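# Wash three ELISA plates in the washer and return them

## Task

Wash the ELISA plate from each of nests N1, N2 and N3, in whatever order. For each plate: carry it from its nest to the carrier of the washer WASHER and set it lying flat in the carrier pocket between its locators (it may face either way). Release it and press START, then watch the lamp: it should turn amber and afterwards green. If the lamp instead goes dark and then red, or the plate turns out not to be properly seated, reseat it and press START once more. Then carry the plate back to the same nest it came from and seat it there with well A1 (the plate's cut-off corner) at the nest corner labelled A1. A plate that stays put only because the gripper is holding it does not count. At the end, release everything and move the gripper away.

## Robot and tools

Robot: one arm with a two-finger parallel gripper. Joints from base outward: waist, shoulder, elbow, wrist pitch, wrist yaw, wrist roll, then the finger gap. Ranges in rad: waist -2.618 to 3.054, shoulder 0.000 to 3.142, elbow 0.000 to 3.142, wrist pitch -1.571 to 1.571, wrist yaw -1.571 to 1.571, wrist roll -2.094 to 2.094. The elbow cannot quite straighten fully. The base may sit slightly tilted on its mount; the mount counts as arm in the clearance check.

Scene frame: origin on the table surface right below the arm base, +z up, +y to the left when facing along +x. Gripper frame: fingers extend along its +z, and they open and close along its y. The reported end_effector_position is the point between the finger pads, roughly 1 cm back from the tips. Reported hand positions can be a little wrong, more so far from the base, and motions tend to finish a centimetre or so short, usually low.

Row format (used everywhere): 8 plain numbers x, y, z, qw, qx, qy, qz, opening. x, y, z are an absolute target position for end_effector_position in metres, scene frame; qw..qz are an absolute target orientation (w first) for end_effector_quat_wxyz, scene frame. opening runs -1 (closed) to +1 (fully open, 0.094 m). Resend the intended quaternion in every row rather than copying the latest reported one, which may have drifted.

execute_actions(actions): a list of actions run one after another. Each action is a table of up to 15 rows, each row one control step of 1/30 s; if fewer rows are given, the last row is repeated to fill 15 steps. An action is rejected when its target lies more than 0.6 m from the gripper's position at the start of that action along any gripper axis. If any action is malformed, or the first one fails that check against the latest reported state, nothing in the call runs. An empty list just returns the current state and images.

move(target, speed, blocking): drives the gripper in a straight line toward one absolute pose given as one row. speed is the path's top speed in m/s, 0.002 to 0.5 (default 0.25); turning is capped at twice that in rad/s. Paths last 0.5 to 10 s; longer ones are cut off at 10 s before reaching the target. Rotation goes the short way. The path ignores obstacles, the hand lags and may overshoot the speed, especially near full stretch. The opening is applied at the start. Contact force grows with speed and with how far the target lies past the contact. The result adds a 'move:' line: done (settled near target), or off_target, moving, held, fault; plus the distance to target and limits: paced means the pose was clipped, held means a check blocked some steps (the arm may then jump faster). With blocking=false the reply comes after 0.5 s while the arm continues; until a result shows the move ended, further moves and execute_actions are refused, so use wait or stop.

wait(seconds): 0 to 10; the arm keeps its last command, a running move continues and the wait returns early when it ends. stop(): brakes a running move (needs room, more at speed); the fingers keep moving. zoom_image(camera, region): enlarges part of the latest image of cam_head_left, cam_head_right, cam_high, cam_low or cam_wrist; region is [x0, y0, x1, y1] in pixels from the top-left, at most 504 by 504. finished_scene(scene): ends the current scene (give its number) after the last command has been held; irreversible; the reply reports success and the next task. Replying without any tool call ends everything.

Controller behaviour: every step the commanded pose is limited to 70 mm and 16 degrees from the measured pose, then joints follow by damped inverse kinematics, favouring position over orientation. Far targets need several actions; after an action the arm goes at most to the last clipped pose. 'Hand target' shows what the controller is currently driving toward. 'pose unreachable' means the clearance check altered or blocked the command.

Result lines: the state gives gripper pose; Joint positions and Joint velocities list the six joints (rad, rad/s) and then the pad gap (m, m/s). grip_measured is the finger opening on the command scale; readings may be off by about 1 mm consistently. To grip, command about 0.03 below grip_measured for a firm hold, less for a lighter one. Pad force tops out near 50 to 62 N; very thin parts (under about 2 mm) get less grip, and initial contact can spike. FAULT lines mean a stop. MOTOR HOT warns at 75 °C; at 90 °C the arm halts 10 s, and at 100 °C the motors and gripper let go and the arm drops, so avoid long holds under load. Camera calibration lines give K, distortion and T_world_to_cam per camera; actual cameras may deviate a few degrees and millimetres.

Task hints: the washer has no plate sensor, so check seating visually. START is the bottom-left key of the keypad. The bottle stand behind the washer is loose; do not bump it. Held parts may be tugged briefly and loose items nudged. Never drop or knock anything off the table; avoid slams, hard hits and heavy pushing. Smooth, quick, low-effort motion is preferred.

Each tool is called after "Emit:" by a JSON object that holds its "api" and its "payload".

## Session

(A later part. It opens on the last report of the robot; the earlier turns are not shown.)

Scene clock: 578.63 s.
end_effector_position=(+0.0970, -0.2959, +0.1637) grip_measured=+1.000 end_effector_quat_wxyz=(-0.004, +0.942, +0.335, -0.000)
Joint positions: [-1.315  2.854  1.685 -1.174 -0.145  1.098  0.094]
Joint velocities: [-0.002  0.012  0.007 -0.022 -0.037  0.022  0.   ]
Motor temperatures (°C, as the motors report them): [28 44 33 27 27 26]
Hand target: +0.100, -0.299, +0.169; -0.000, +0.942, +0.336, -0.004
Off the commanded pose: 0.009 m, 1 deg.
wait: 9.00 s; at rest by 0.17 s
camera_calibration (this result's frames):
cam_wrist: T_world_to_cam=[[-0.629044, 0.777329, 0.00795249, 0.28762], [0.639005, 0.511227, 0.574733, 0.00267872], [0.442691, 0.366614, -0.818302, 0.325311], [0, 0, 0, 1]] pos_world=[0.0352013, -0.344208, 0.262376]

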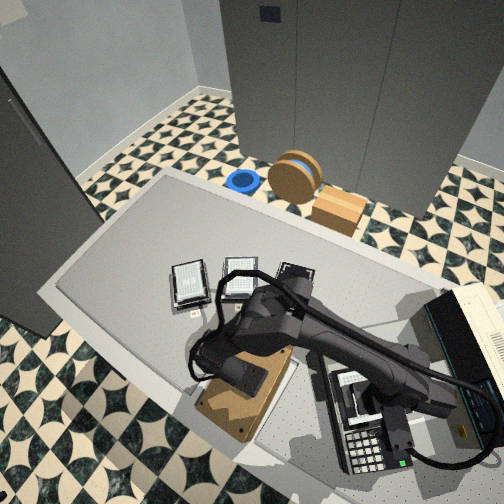

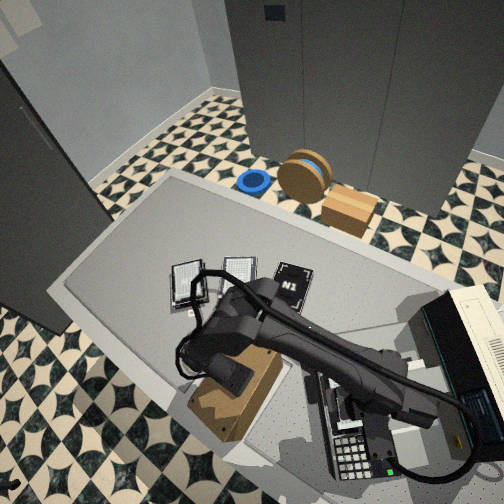

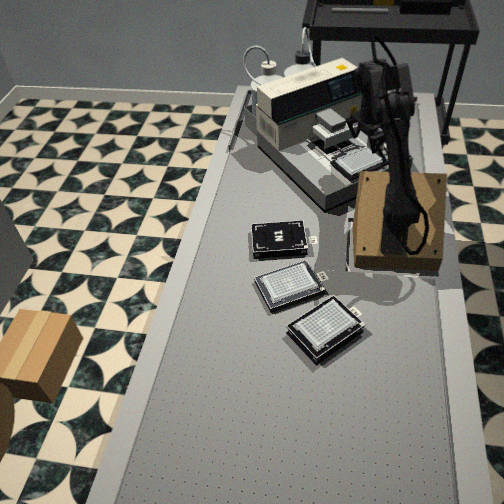

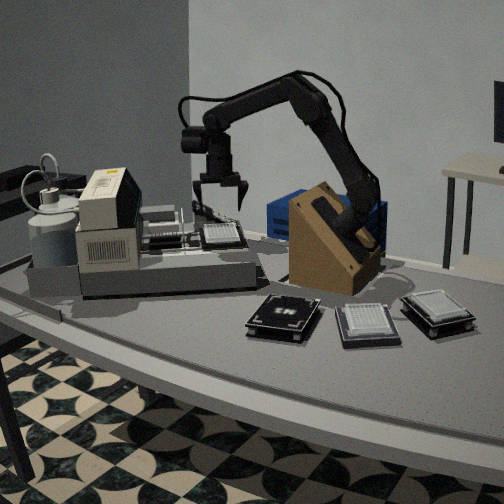

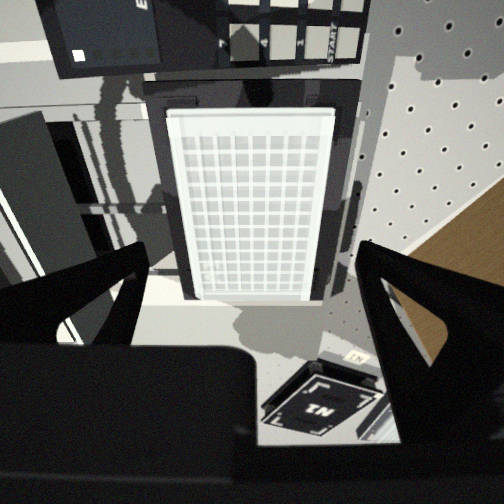

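Emit:
{"api": "move", "payload": {"target": [0.103,-0.296,0.102,0,0.941,0.339,0,1], "speed": 0.035}}

Emit:
{"api": "execute_actions", "payload": {"actions": [[[0.103,-0.296,0.102,0,0.941,0.339,0,0.85]],[[0.103,-0.296,0.102,0,0.941,0.339,0,0.74]]]}}

Emit:
{"api": "move", "payload": {"target": [0.102,-0.298,0.175,0,0.941,0.339,0,0.74], "speed": 0.05}}

Emit:
{"api": "move", "payload": {"target": [0.33,-0.05,0.175,0,0.423,0.906,0,0.74], "speed": 0.2}}

Emit:
{"api": "move", "payload": {"target": [0.34,0.028,0.11,0,-0.115,0.993,0,0.74], "speed": 0.2}}

Emit:
{"api": "move", "payload": {"target": [0.338,0.0205,0.063,0,-0.105,0.9945,0,0.74], "speed": 0.03}}

Scene clock: 589.10 s.
end_effector_position=(+0.1003, -0.2924, +0.1046) grip_measured=+1.000 end_effector_quat_wxyz=(-0.006, +0.941, +0.338, +0.004)
Joint positions: [-1.281  2.908  1.531 -0.967 -0.177  1.116  0.094]
Joint velocities: [ 0.012 -0.012 -0.007  0.051  0.051 -0.007  0.   ]
Motor temperatures (°C, as the motors report them): [28 44 33 27 27 26]
Hand target: +0.102, -0.295, +0.102; +0.000, +0.941, +0.338, -0.000
Off the commanded pose: 0.005 m, 1 deg.
move: done
camera_calibration (this result's frames):
cam_wrist: T_world_to_cam=[[-0.633101, 0.774018, 0.00890129, 0.286731], [0.632557, 0.510698, 0.582288, 0.032449], [0.446156, 0.374278, -0.812934, 0.275491], [0, 0, 0, 1]] pos_world=[0.0380924, -0.341617, 0.202509]

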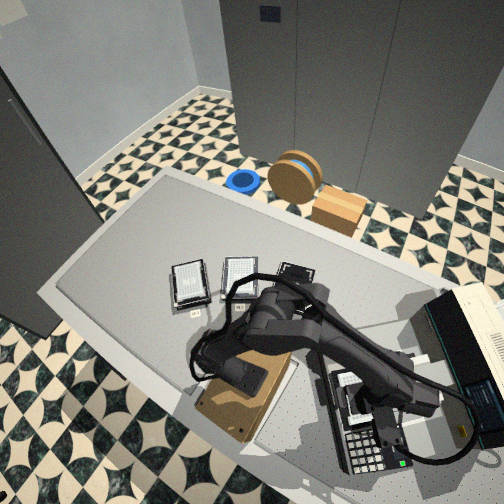

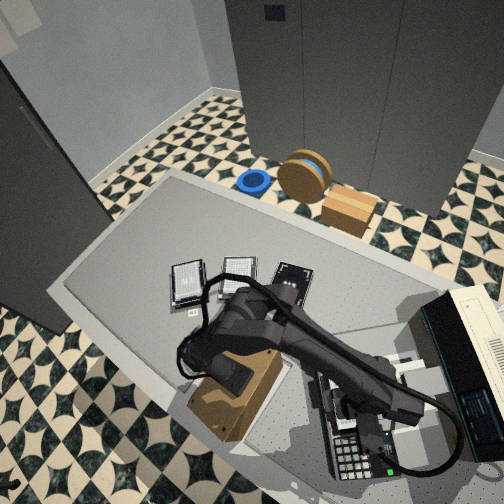

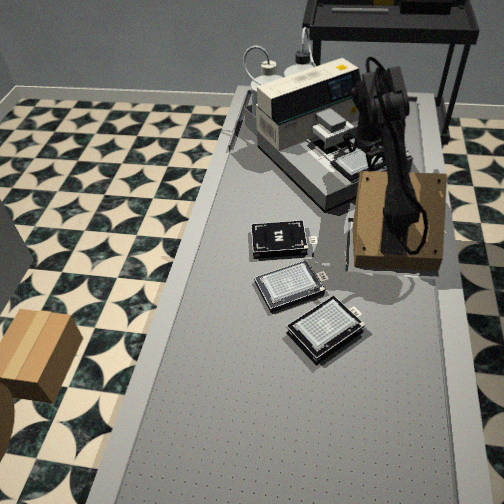

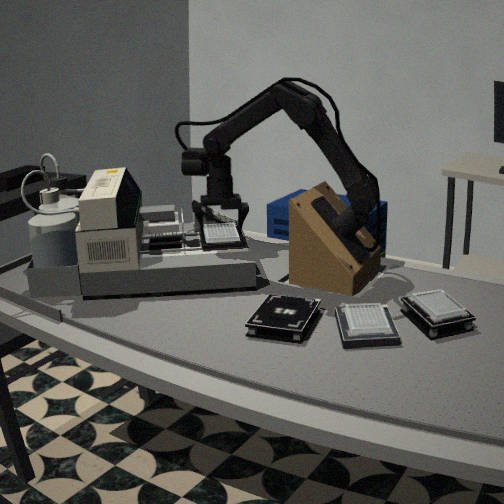

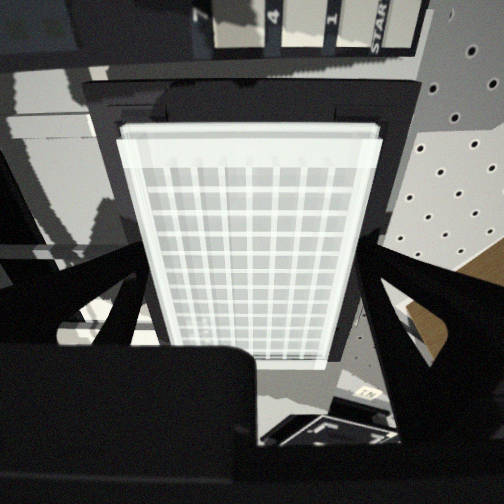

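Scene clock: 590.10 s.
end_effector_position=(+0.1007, -0.2924, +0.1046) grip_measured=+0.768 end_effector_quat_wxyz=(-0.005, +0.941, +0.337, +0.005)
Joint positions: [-1.281  2.908  1.531 -0.967 -0.179  1.117  0.083]
Joint velocities: [ 0.002 -0.002 -0.017 -0.022 -0.007 -0.022  0.001]
Motor temperatures (°C, as the motors report them): [28 44 33 27 27 26]
Hand target: +0.103, -0.296, +0.102; -0.000, +0.941, +0.339, -0.000
Off the commanded pose: 0.005 m, 1 deg.
camera_calibration (this result's frames):
cam_wrist: T_world_to_cam=[[-0.631968, 0.774958, 0.00758503, 0.287292], [0.631978, 0.509656, 0.583827, 0.0317738], [0.448576, 0.373754, -0.811842, 0.274793], [0, 0, 0, 1]] pos_world=[0.0382132, -0.341538, 0.202359]

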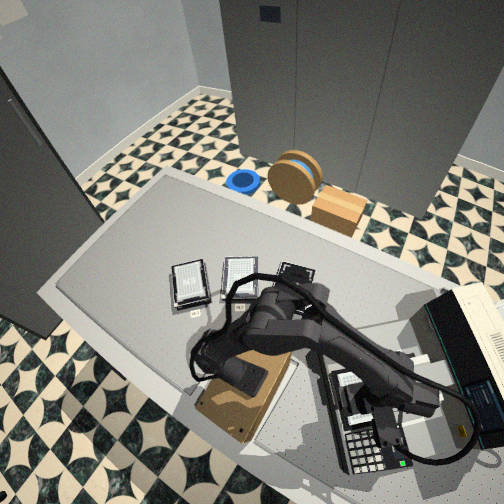

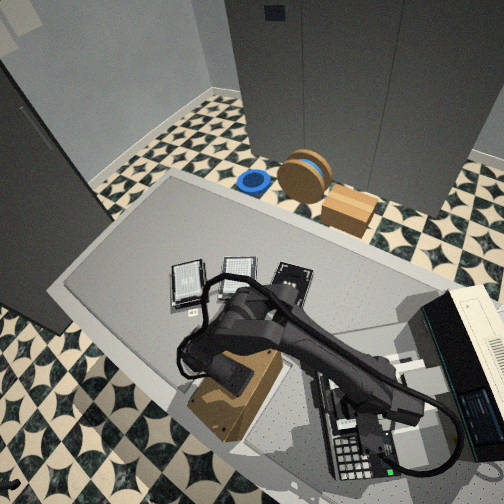

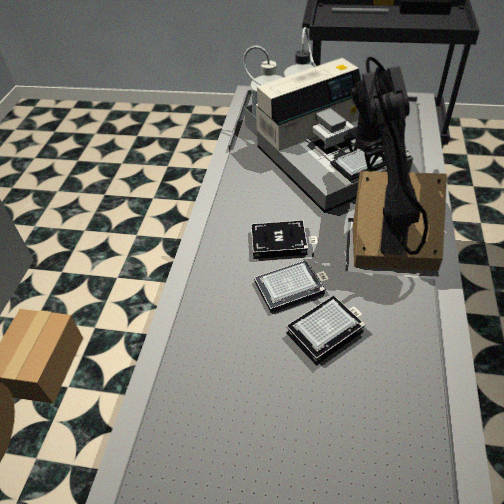

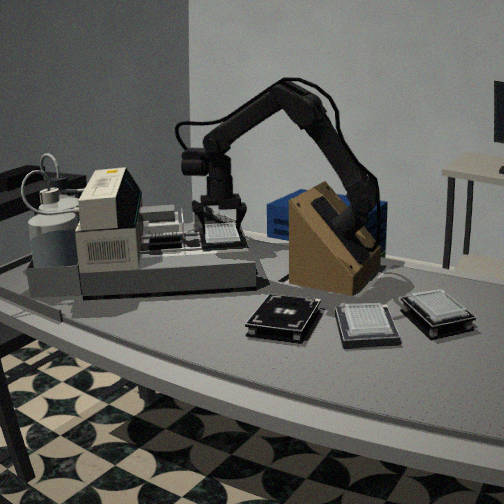

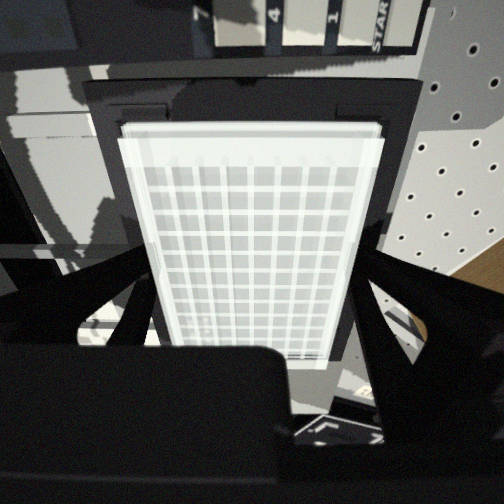

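Scene clock: 591.97 s.
end_effector_position=(+0.1050, -0.2929, +0.1539) grip_measured=+0.768 end_effector_quat_wxyz=(-0.021, +0.941, +0.337, +0.006)
Joint positions: [-1.292  2.891  1.706 -1.192 -0.169  1.104  0.083]
Joint velocities: [ 0.002 -0.017  0.012 -0.037 -0.007  0.007 -0.001]
Motor temperatures (°C, as the motors report them): [28 44 33 27 27 26]
Hand target: +0.103, -0.299, +0.174; +0.000, +0.941, +0.339, +0.000
Off the commanded pose: 0.022 m, 3 deg.
move: off_target
camera_calibration (this result's frames):
cam_wrist: T_world_to_cam=[[-0.631861, 0.774217, 0.0366089, 0.285379], [0.637212, 0.491997, 0.593211, -0.00664663], [0.441263, 0.398154, -0.804214, 0.319815], [0, 0, 0, 1]] pos_world=[0.0434329, -0.345011, 0.250695]

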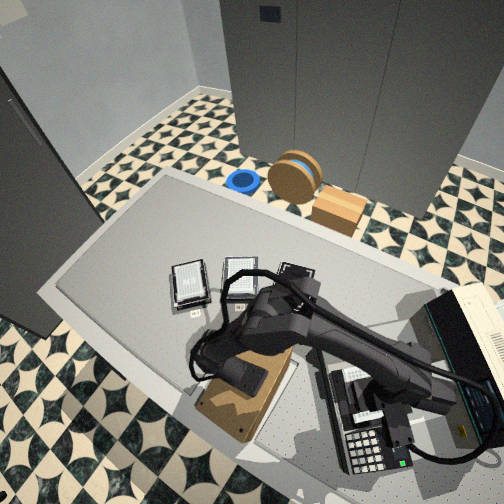

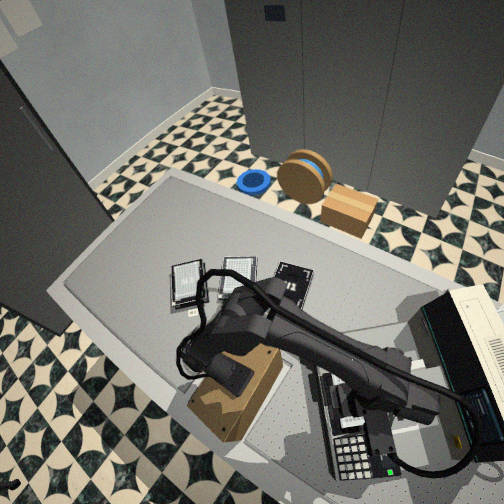

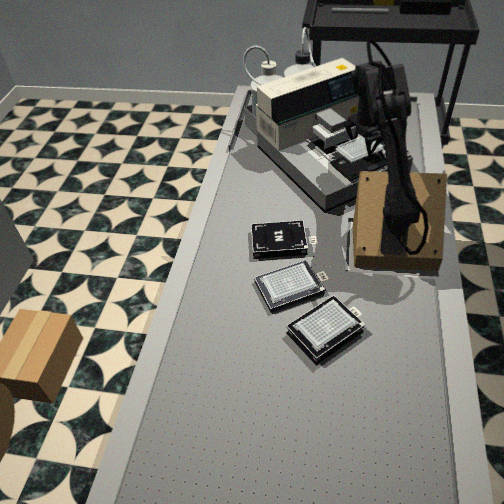

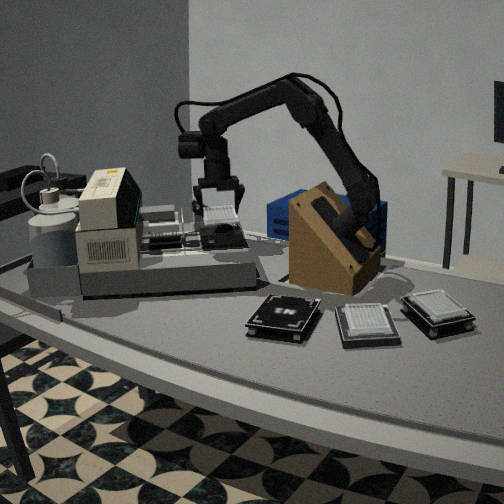

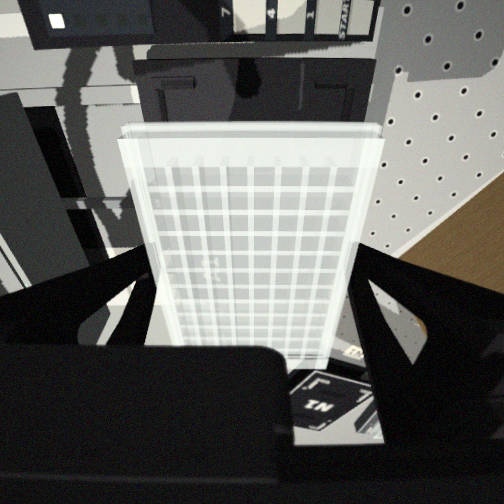

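Scene clock: 596.30 s.
end_effector_position=(+0.3171, -0.0575, +0.1591) grip_measured=+0.768 end_effector_quat_wxyz=(-0.021, +0.439, +0.898, -0.010)
Joint positions: [-0.519  2.374  1.517 -1.244 -0.605  0.218  0.083]
Joint velocities: [-0.002  0.002 -0.012 -0.095 -0.037 -0.066  0.001]
Motor temperatures (°C, as the motors report them): [28 44 32 27 27 26]
Hand target: +0.325, -0.054, +0.174; -0.002, +0.429, +0.903, -0.010
Off the commanded pose: 0.022 m, 3 deg.
move: off_target
camera_calibration (this result's frames):
cam_wrist: T_world_to_cam=[[-0.791021, -0.610635, 0.0375663, 0.207683], [-0.472335, 0.648584, 0.596857, 0.0995728], [-0.388827, 0.454383, -0.801467, 0.402703], [0, 0, 0, 1]] pos_world=[0.367895, -0.120744, 0.255521]

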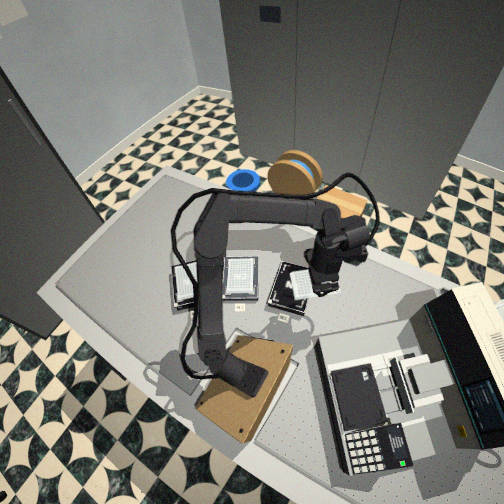

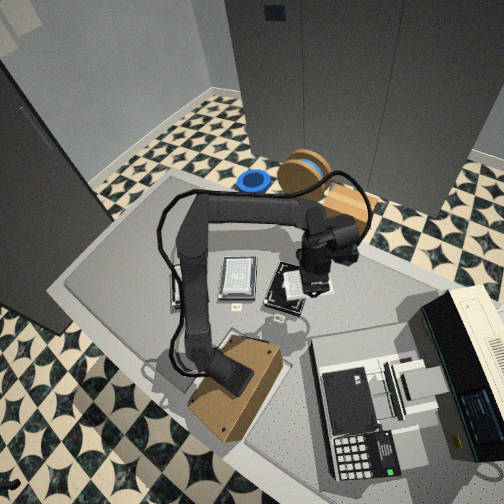

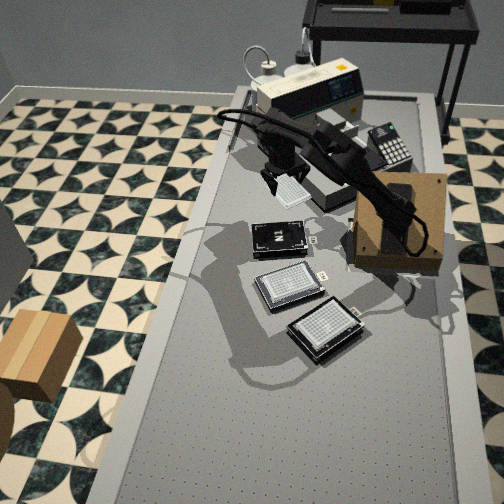

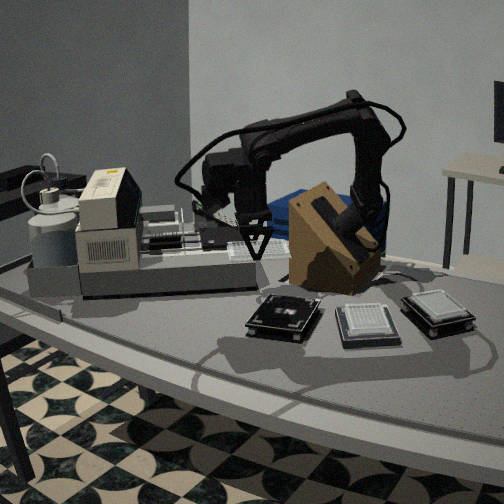

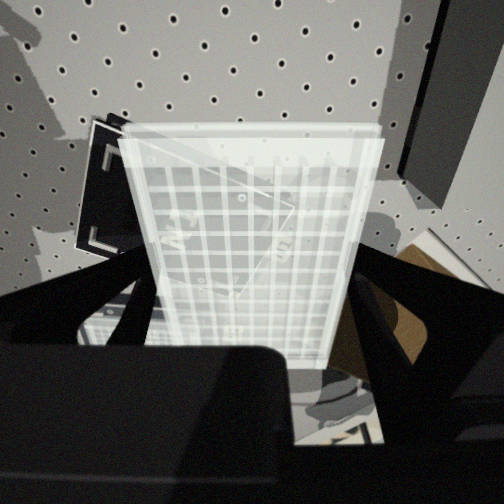

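Scene clock: 599.67 s.
end_effector_position=(+0.3327, +0.0230, +0.1024) grip_measured=+0.768 end_effector_quat_wxyz=(-0.022, -0.099, +0.995, -0.002)
Joint positions: [-0.255  2.215  1.331 -1.021 -0.71  -0.582  0.083]
Joint velocities: [ 0.002 -0.017  0.002  0.022 -0.007  0.022 -0.   ]
Motor temperatures (°C, as the motors report them): [28 44 32 27 27 26]
Hand target: +0.338, +0.026, +0.110; -0.001, -0.114, +0.993, -0.004
Off the commanded pose: 0.012 m, 3 deg.
move: off_target
camera_calibration (this result's frames):
cam_wrist: T_world_to_cam=[[0.193893, -0.981022, 0.000903648, -0.0440986], [-0.778228, -0.153251, 0.608996, 0.207536], [-0.5973, -0.118783, -0.793173, 0.408408], [0, 0, 0, 1]] pos_world=[0.414003, 0.0370554, 0.197589]

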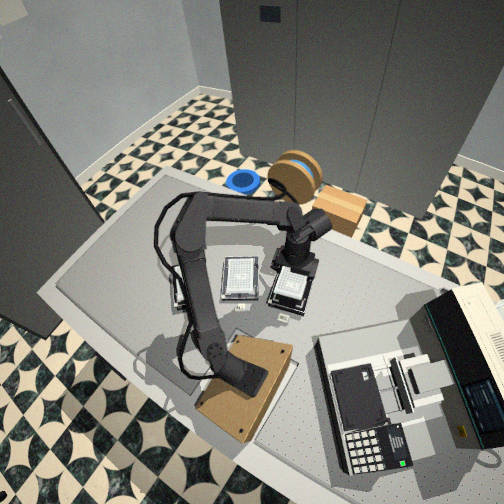

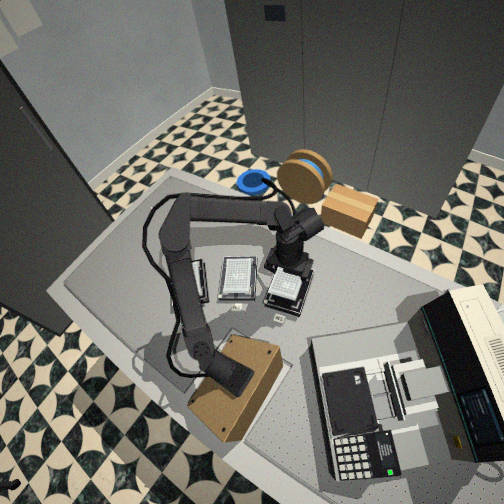

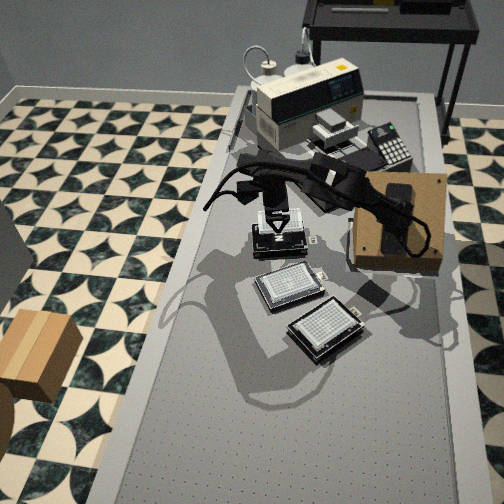

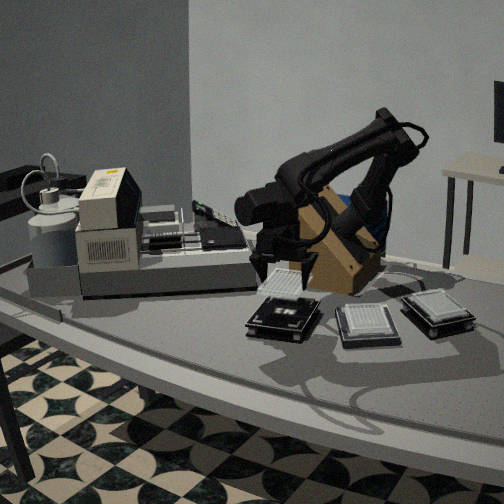

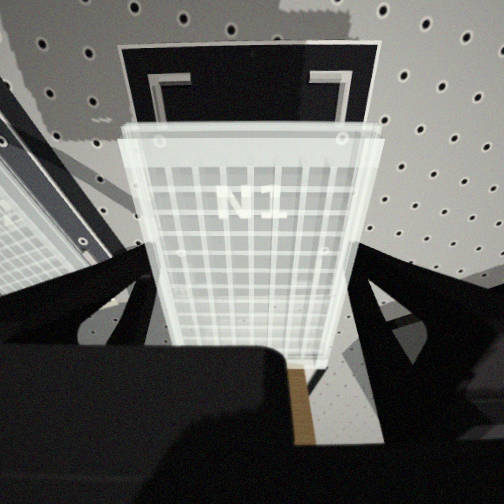

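Scene clock: 601.43 s.
end_effector_position=(+0.3348, +0.0227, +0.0634) grip_measured=+0.768 end_effector_quat_wxyz=(-0.009, -0.108, +0.994, -0.005)
Joint positions: [-0.181  2.231  1.228 -0.805 -0.736 -0.482  0.083]
Joint velocities: [-0.017 -0.002  0.002 -0.022  0.051 -0.051 -0.001]
Motor temperatures (°C, as the motors report them): [29 44 32 27 27 26]
Hand target: +0.337, +0.020, +0.063; -0.001, -0.105, +0.994, -0.001
Off the commanded pose: 0.004 m, 1 deg.
move: done
camera_calibration (this result's frames):
cam_wrist: T_world_to_cam=[[0.210636, -0.977525, 0.00878838, -0.0509352], [-0.790891, -0.165123, 0.589259, 0.238614], [-0.574564, -0.13107, -0.807897, 0.372316], [0, 0, 0, 1]] pos_world=[0.413366, 0.0384096, 0.160635]

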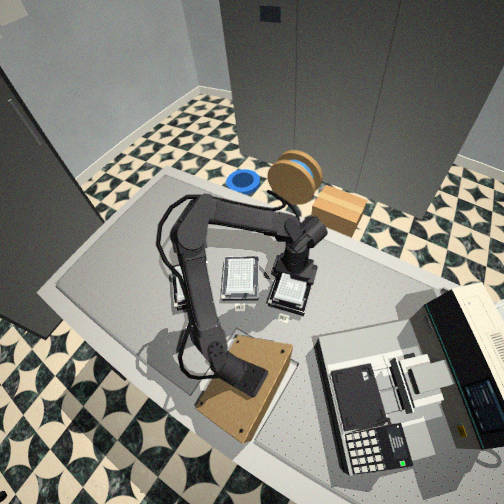

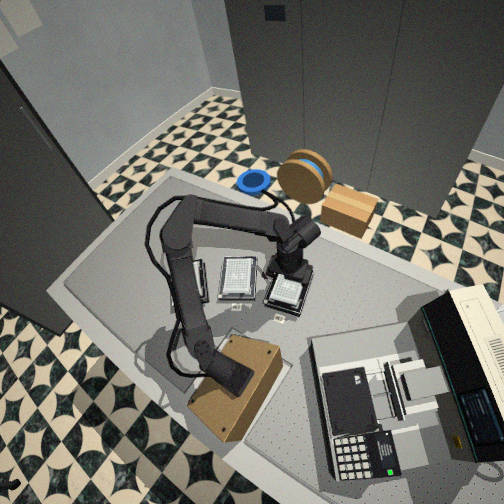

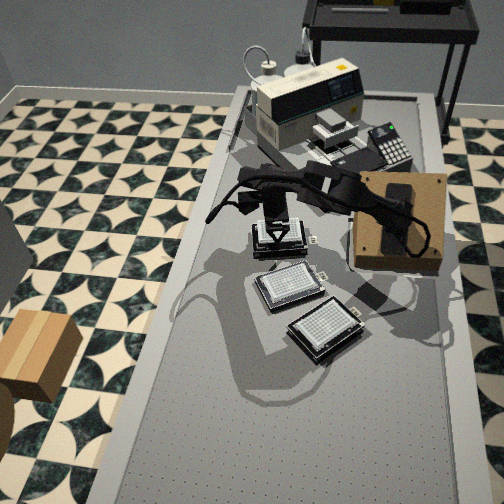

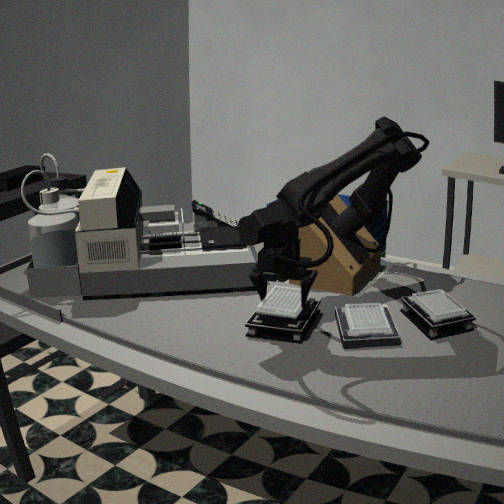

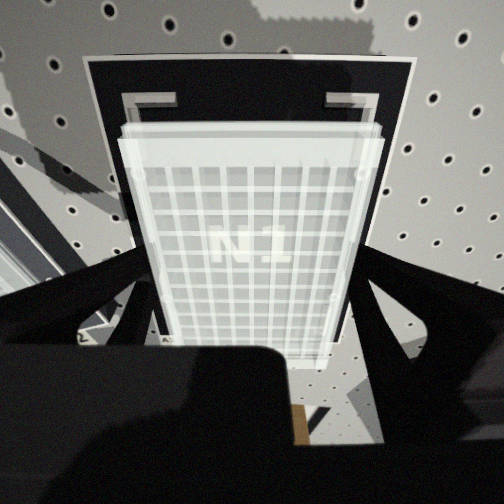

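Emit:
{"api": "execute_actions", "payload": {"actions": [[[0.338,0.021,0.062,0,-0.105,0.9945,0,0.74],[0.338,0.021,0.0614,0,-0.105,0.9945,0,0.74],[0.338,0.021,0.0608,0,-0.105,0.9945,0,0.74],[0.338,0.021,0.0602,0,-0.105,0.9945,0,0.74],[0.338,0.021,0.0596,0,-0.105,0.9945,0,0.74],[0.338,0.021,0.059,0,-0.105,0.9945,0,0.74],[0.338,0.021,0.0584,0,-0.105,0.9945,0,0.74],[0.338,0.021,0.0578,0,-0.105,0.9945,0,0.74],[0.338,0.021,0.0572,0,-0.105,0.9945,0,0.74],[0.338,0.021,0.0566,0,-0.105,0.9945,0,0.74],[0.338,0.021,0.056,0,-0.105,0.9945,0,0.74],[0.338,0.021,0.0554,0,-0.105,0.9945,0,0.74],[0.338,0.021,0.0548,0,-0.105,0.9945,0,0.74],[0.338,0.021,0.0542,0,-0.105,0.9945,0,0.74],[0.338,0.021,0.0536,0,-0.105,0.9945,0,0.74]],[[0.338,0.021,0.053,0,-0.105,0.9945,0,0.74],[0.338,0.021,0.0523,0,-0.105,0.9945,0,0.74],[0.338,0.021,0.0516,0,-0.105,0.9945,0,0.74],[0.338,0.021,0.0509,0,-0.105,0.9945,0,0.74],[0.338,0.021,0.0502,0,-0.105,0.9945,0,0.74],[0.338,0.021,0.0495,0,-0.105,0.9945,0,0.74],[0.338,0.021,0.0488,0,-0.105,0.9945,0,0.74],[0.338,0.021,0.0481,0,-0.105,0.9945,0,0.74],[0.338,0.021,0.0474,0,-0.105,0.9945,0,0.74],[0.338,0.021,0.0467,0,-0.105,0.9945,0,0.74],[0.338,0.021,0.046,0,-0.105,0.9945,0,0.74],[0.338,0.021,0.0453,0,-0.105,0.9945,0,0.74],[0.338,0.021,0.0446,0,-0.105,0.9945,0,0.74],[0.338,0.021,0.0439,0,-0.105,0.9945,0,0.74],[0.338,0.021,0.0432,0,-0.105,0.9945,0,0.74]],[[0.338,0.021,0.043,0,-0.105,0.9945,0,0.74]]]}}

Scene clock: 614.70 s.
end_effector_position=(+0.3367, +0.0235, +0.0486) grip_measured=+0.768 end_effector_quat_wxyz=(-0.006, -0.107, +0.994, -0.005)
Joint positions: [-0.15   2.246  1.204 -0.73  -0.744 -0.432  0.083]
Joint velocities: [-0.002 -0.002 -0.002 -0.022  0.022 -0.007  0.   ]
Motor temperatures (°C, as the motors report them): [30 42 31 27 27 26]
Hand target: +0.338, +0.021, +0.043; -0.001, -0.105, +0.994, +0.000
Off the commanded pose: 0.006 m, 1 deg.
camera_calibration (this result's frames):
cam_wrist: T_world_to_cam=[[0.208101, -0.978052, 0.0104531, -0.0496925], [-0.795012, -0.16291, 0.584308, 0.250576], [-0.569781, -0.129905, -0.811464, 0.360097], [0, 0, 0, 1]] pos_world=[0.414728, 0.038998, 0.146312]

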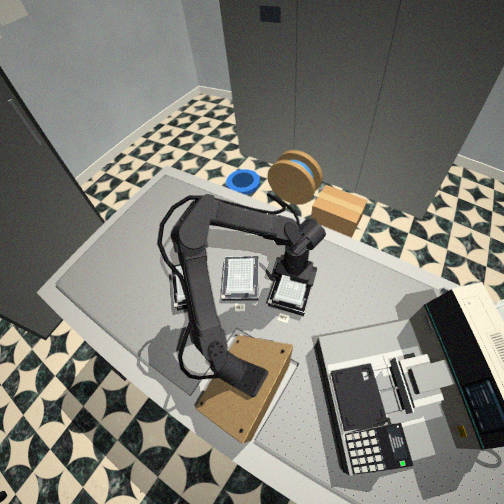

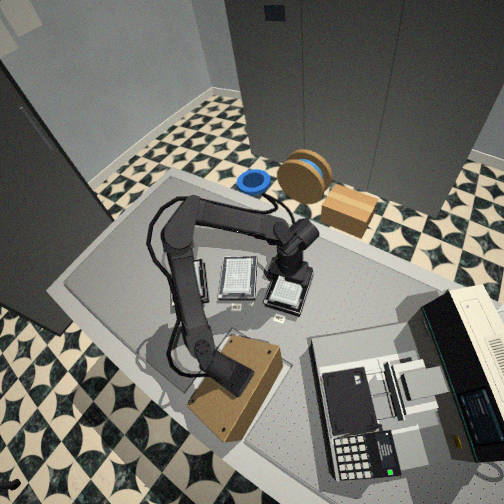

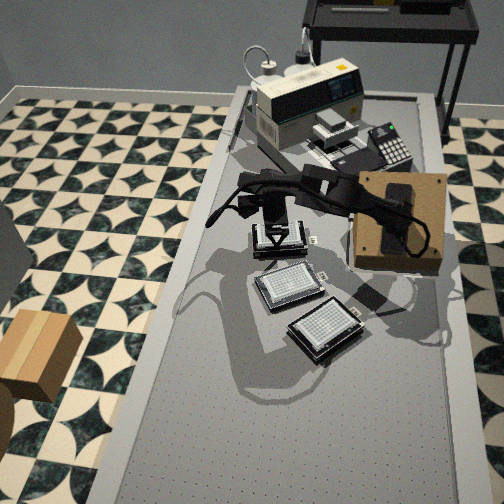

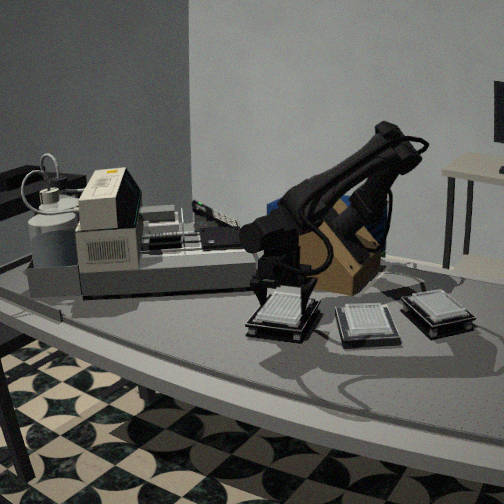

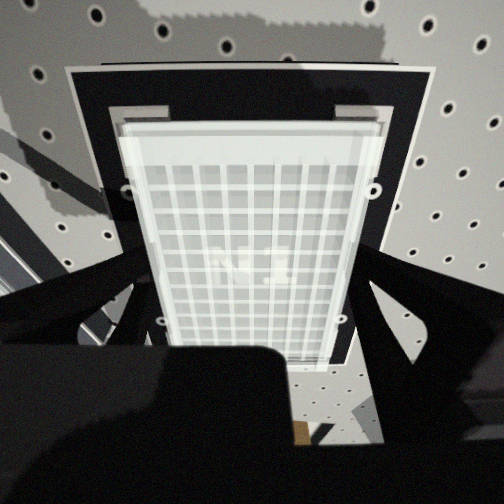

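Emit:
{"api": "execute_actions", "payload": {"actions": [[[0.338,0.021,0.046,0,-0.105,0.9945,0,0.85]],[[0.338,0.021,0.046,0,-0.105,0.9945,0,1]]]}}

Emit:
{"api": "move", "payload": {"target": [0.342,0.024,0.15,0,-0.105,0.9945,0,1], "speed": 0.06}}

Emit:
{"api": "zoom_image", "payload": {"camera": "cam_low", "region": [235,270,485,360]}}

Emit:
{"api": "zoom_image", "payload": {"camera": "cam_wrist", "region": [130,20,380,290]}}

Scene clock: 620.73 s.
end_effector_position=(+0.3372, +0.0242, +0.0481) grip_measured=+1.000 end_effector_quat_wxyz=(-0.006, -0.108, +0.994, -0.005)
Joint positions: [-0.148  2.246  1.204 -0.727 -0.746 -0.432  0.094]
Joint velocities: [ 0.002 -0.002  0.027  0.022  0.051  0.007  0.   ]
Motor temperatures (°C, as the motors report them): [30 41 30 28 27 26]
Hand target: +0.338, +0.021, +0.046; -0.000, -0.105, +0.994, +0.000
Off the commanded pose: 0.004 m, 1 deg.
camera_calibration (this result's frames):
cam_wrist: T_world_to_cam=[[0.211455, -0.977342, 0.00942295, -0.050261], [-0.795171, -0.166419, 0.583102, 0.251574], [-0.568322, -0.130792, -0.812344, 0.359685], [0, 0, 0, 1]] pos_world=[0.415089, 0.0397884, 0.145968]

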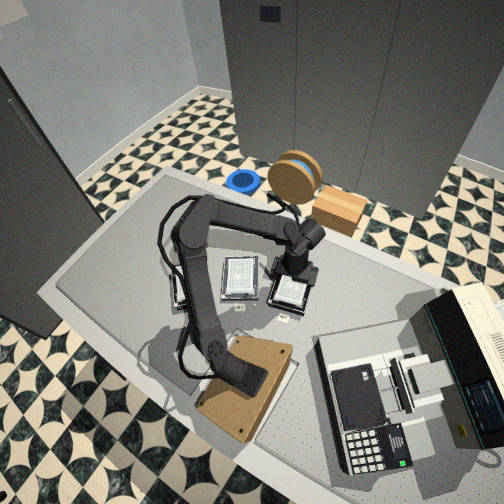

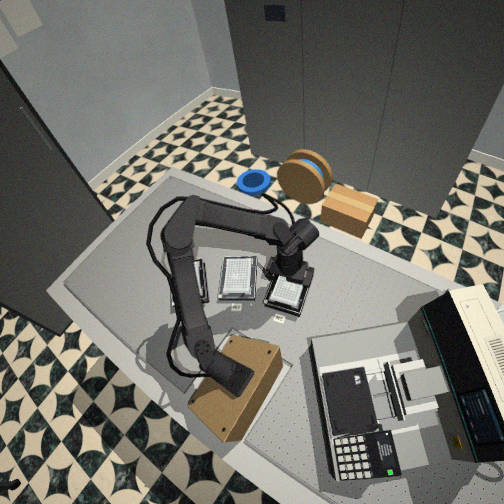

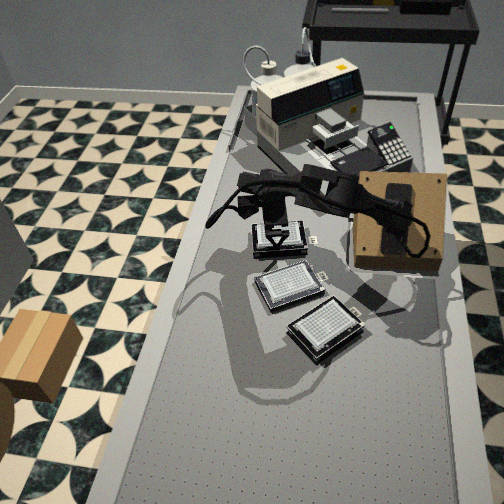

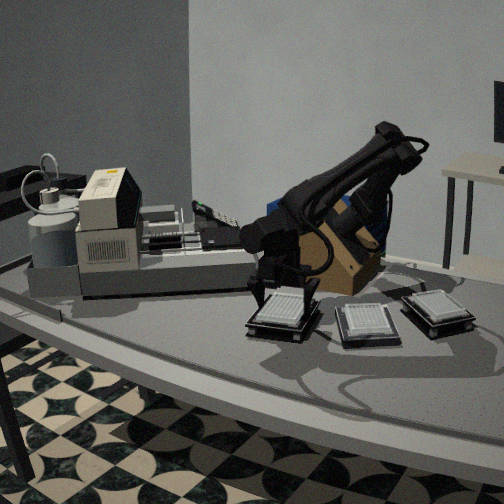

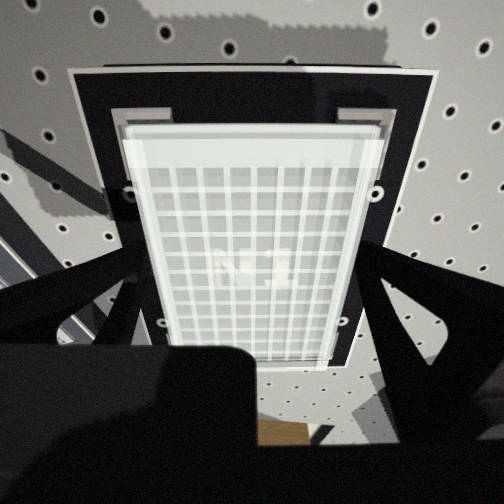

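Scene clock: 622.93 s.
end_effector_position=(+0.3370, +0.0231, +0.1311) grip_measured=+1.000 end_effector_quat_wxyz=(-0.021, -0.098, +0.995, +0.011)
Joint positions: [-0.312  2.229  1.432 -1.167 -0.713 -0.66   0.094]
Joint velocities: [-0.012 -0.002 -0.032 -0.007  0.051  0.022  0.   ]
Motor temperatures (°C, as the motors report them): [30 41 31 27 27 26]
Hand target: +0.344, +0.025, +0.149; +0.000, -0.105, +0.994, +0.003
Off the commanded pose: 0.020 m, 3 deg.
move: off_target
camera_calibration (this result's frames):
cam_wrist: T_world_to_cam=[[0.191545, -0.981195, -0.0238187, -0.0408385], [-0.778727, -0.166702, 0.604809, 0.194443], [-0.597406, -0.0972999, -0.796014, 0.433673], [0, 0, 0, 1]] pos_world=[0.418319, 0.0345397, 0.226636]

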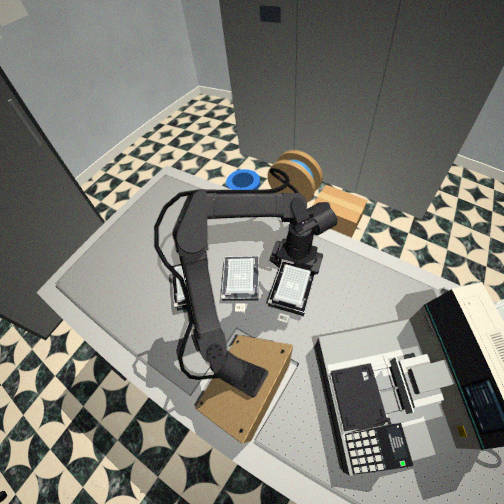

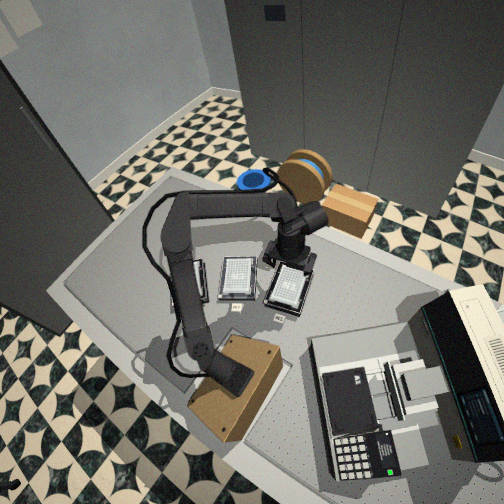

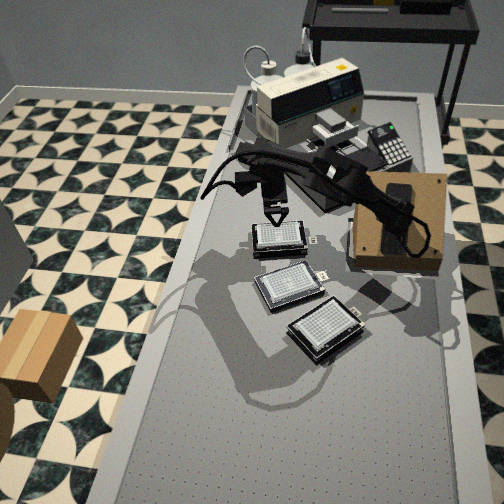

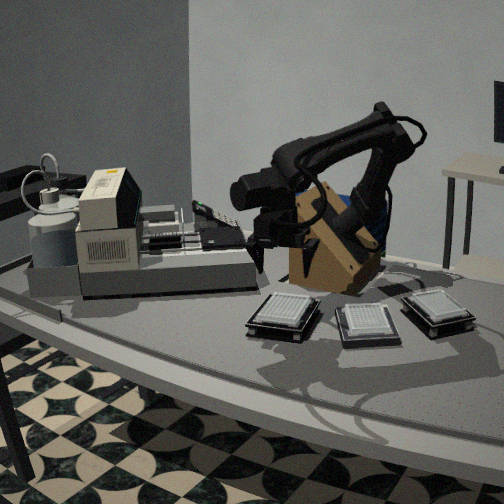

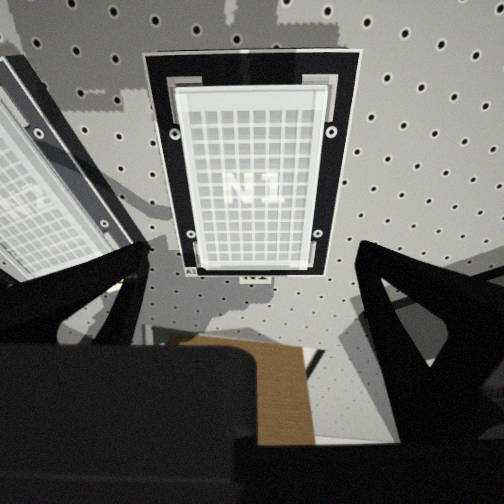

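Region (235, 270, 485, 360) of cam_low's 504x504 image, scaled by 2.016, with more detail than that image has; it fills the top 181 rows of this view, and the rest is white.

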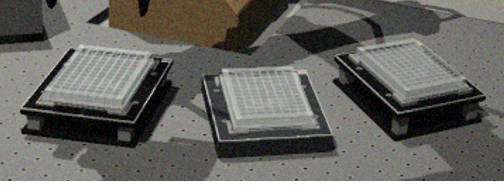

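Region (130, 20, 380, 290) of cam_wrist's 504x504 image, scaled by 1.867, with more detail than that image has; it fills the left 467 columns of this view, and the rest is white.

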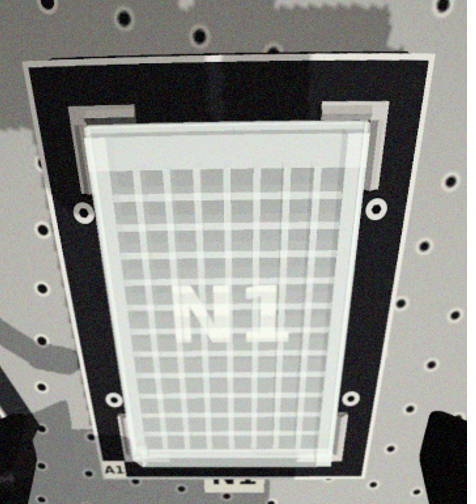

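Emit:
{"api": "finished_scene", "payload": {"scene": 2}}

The scene is finished: the task was done.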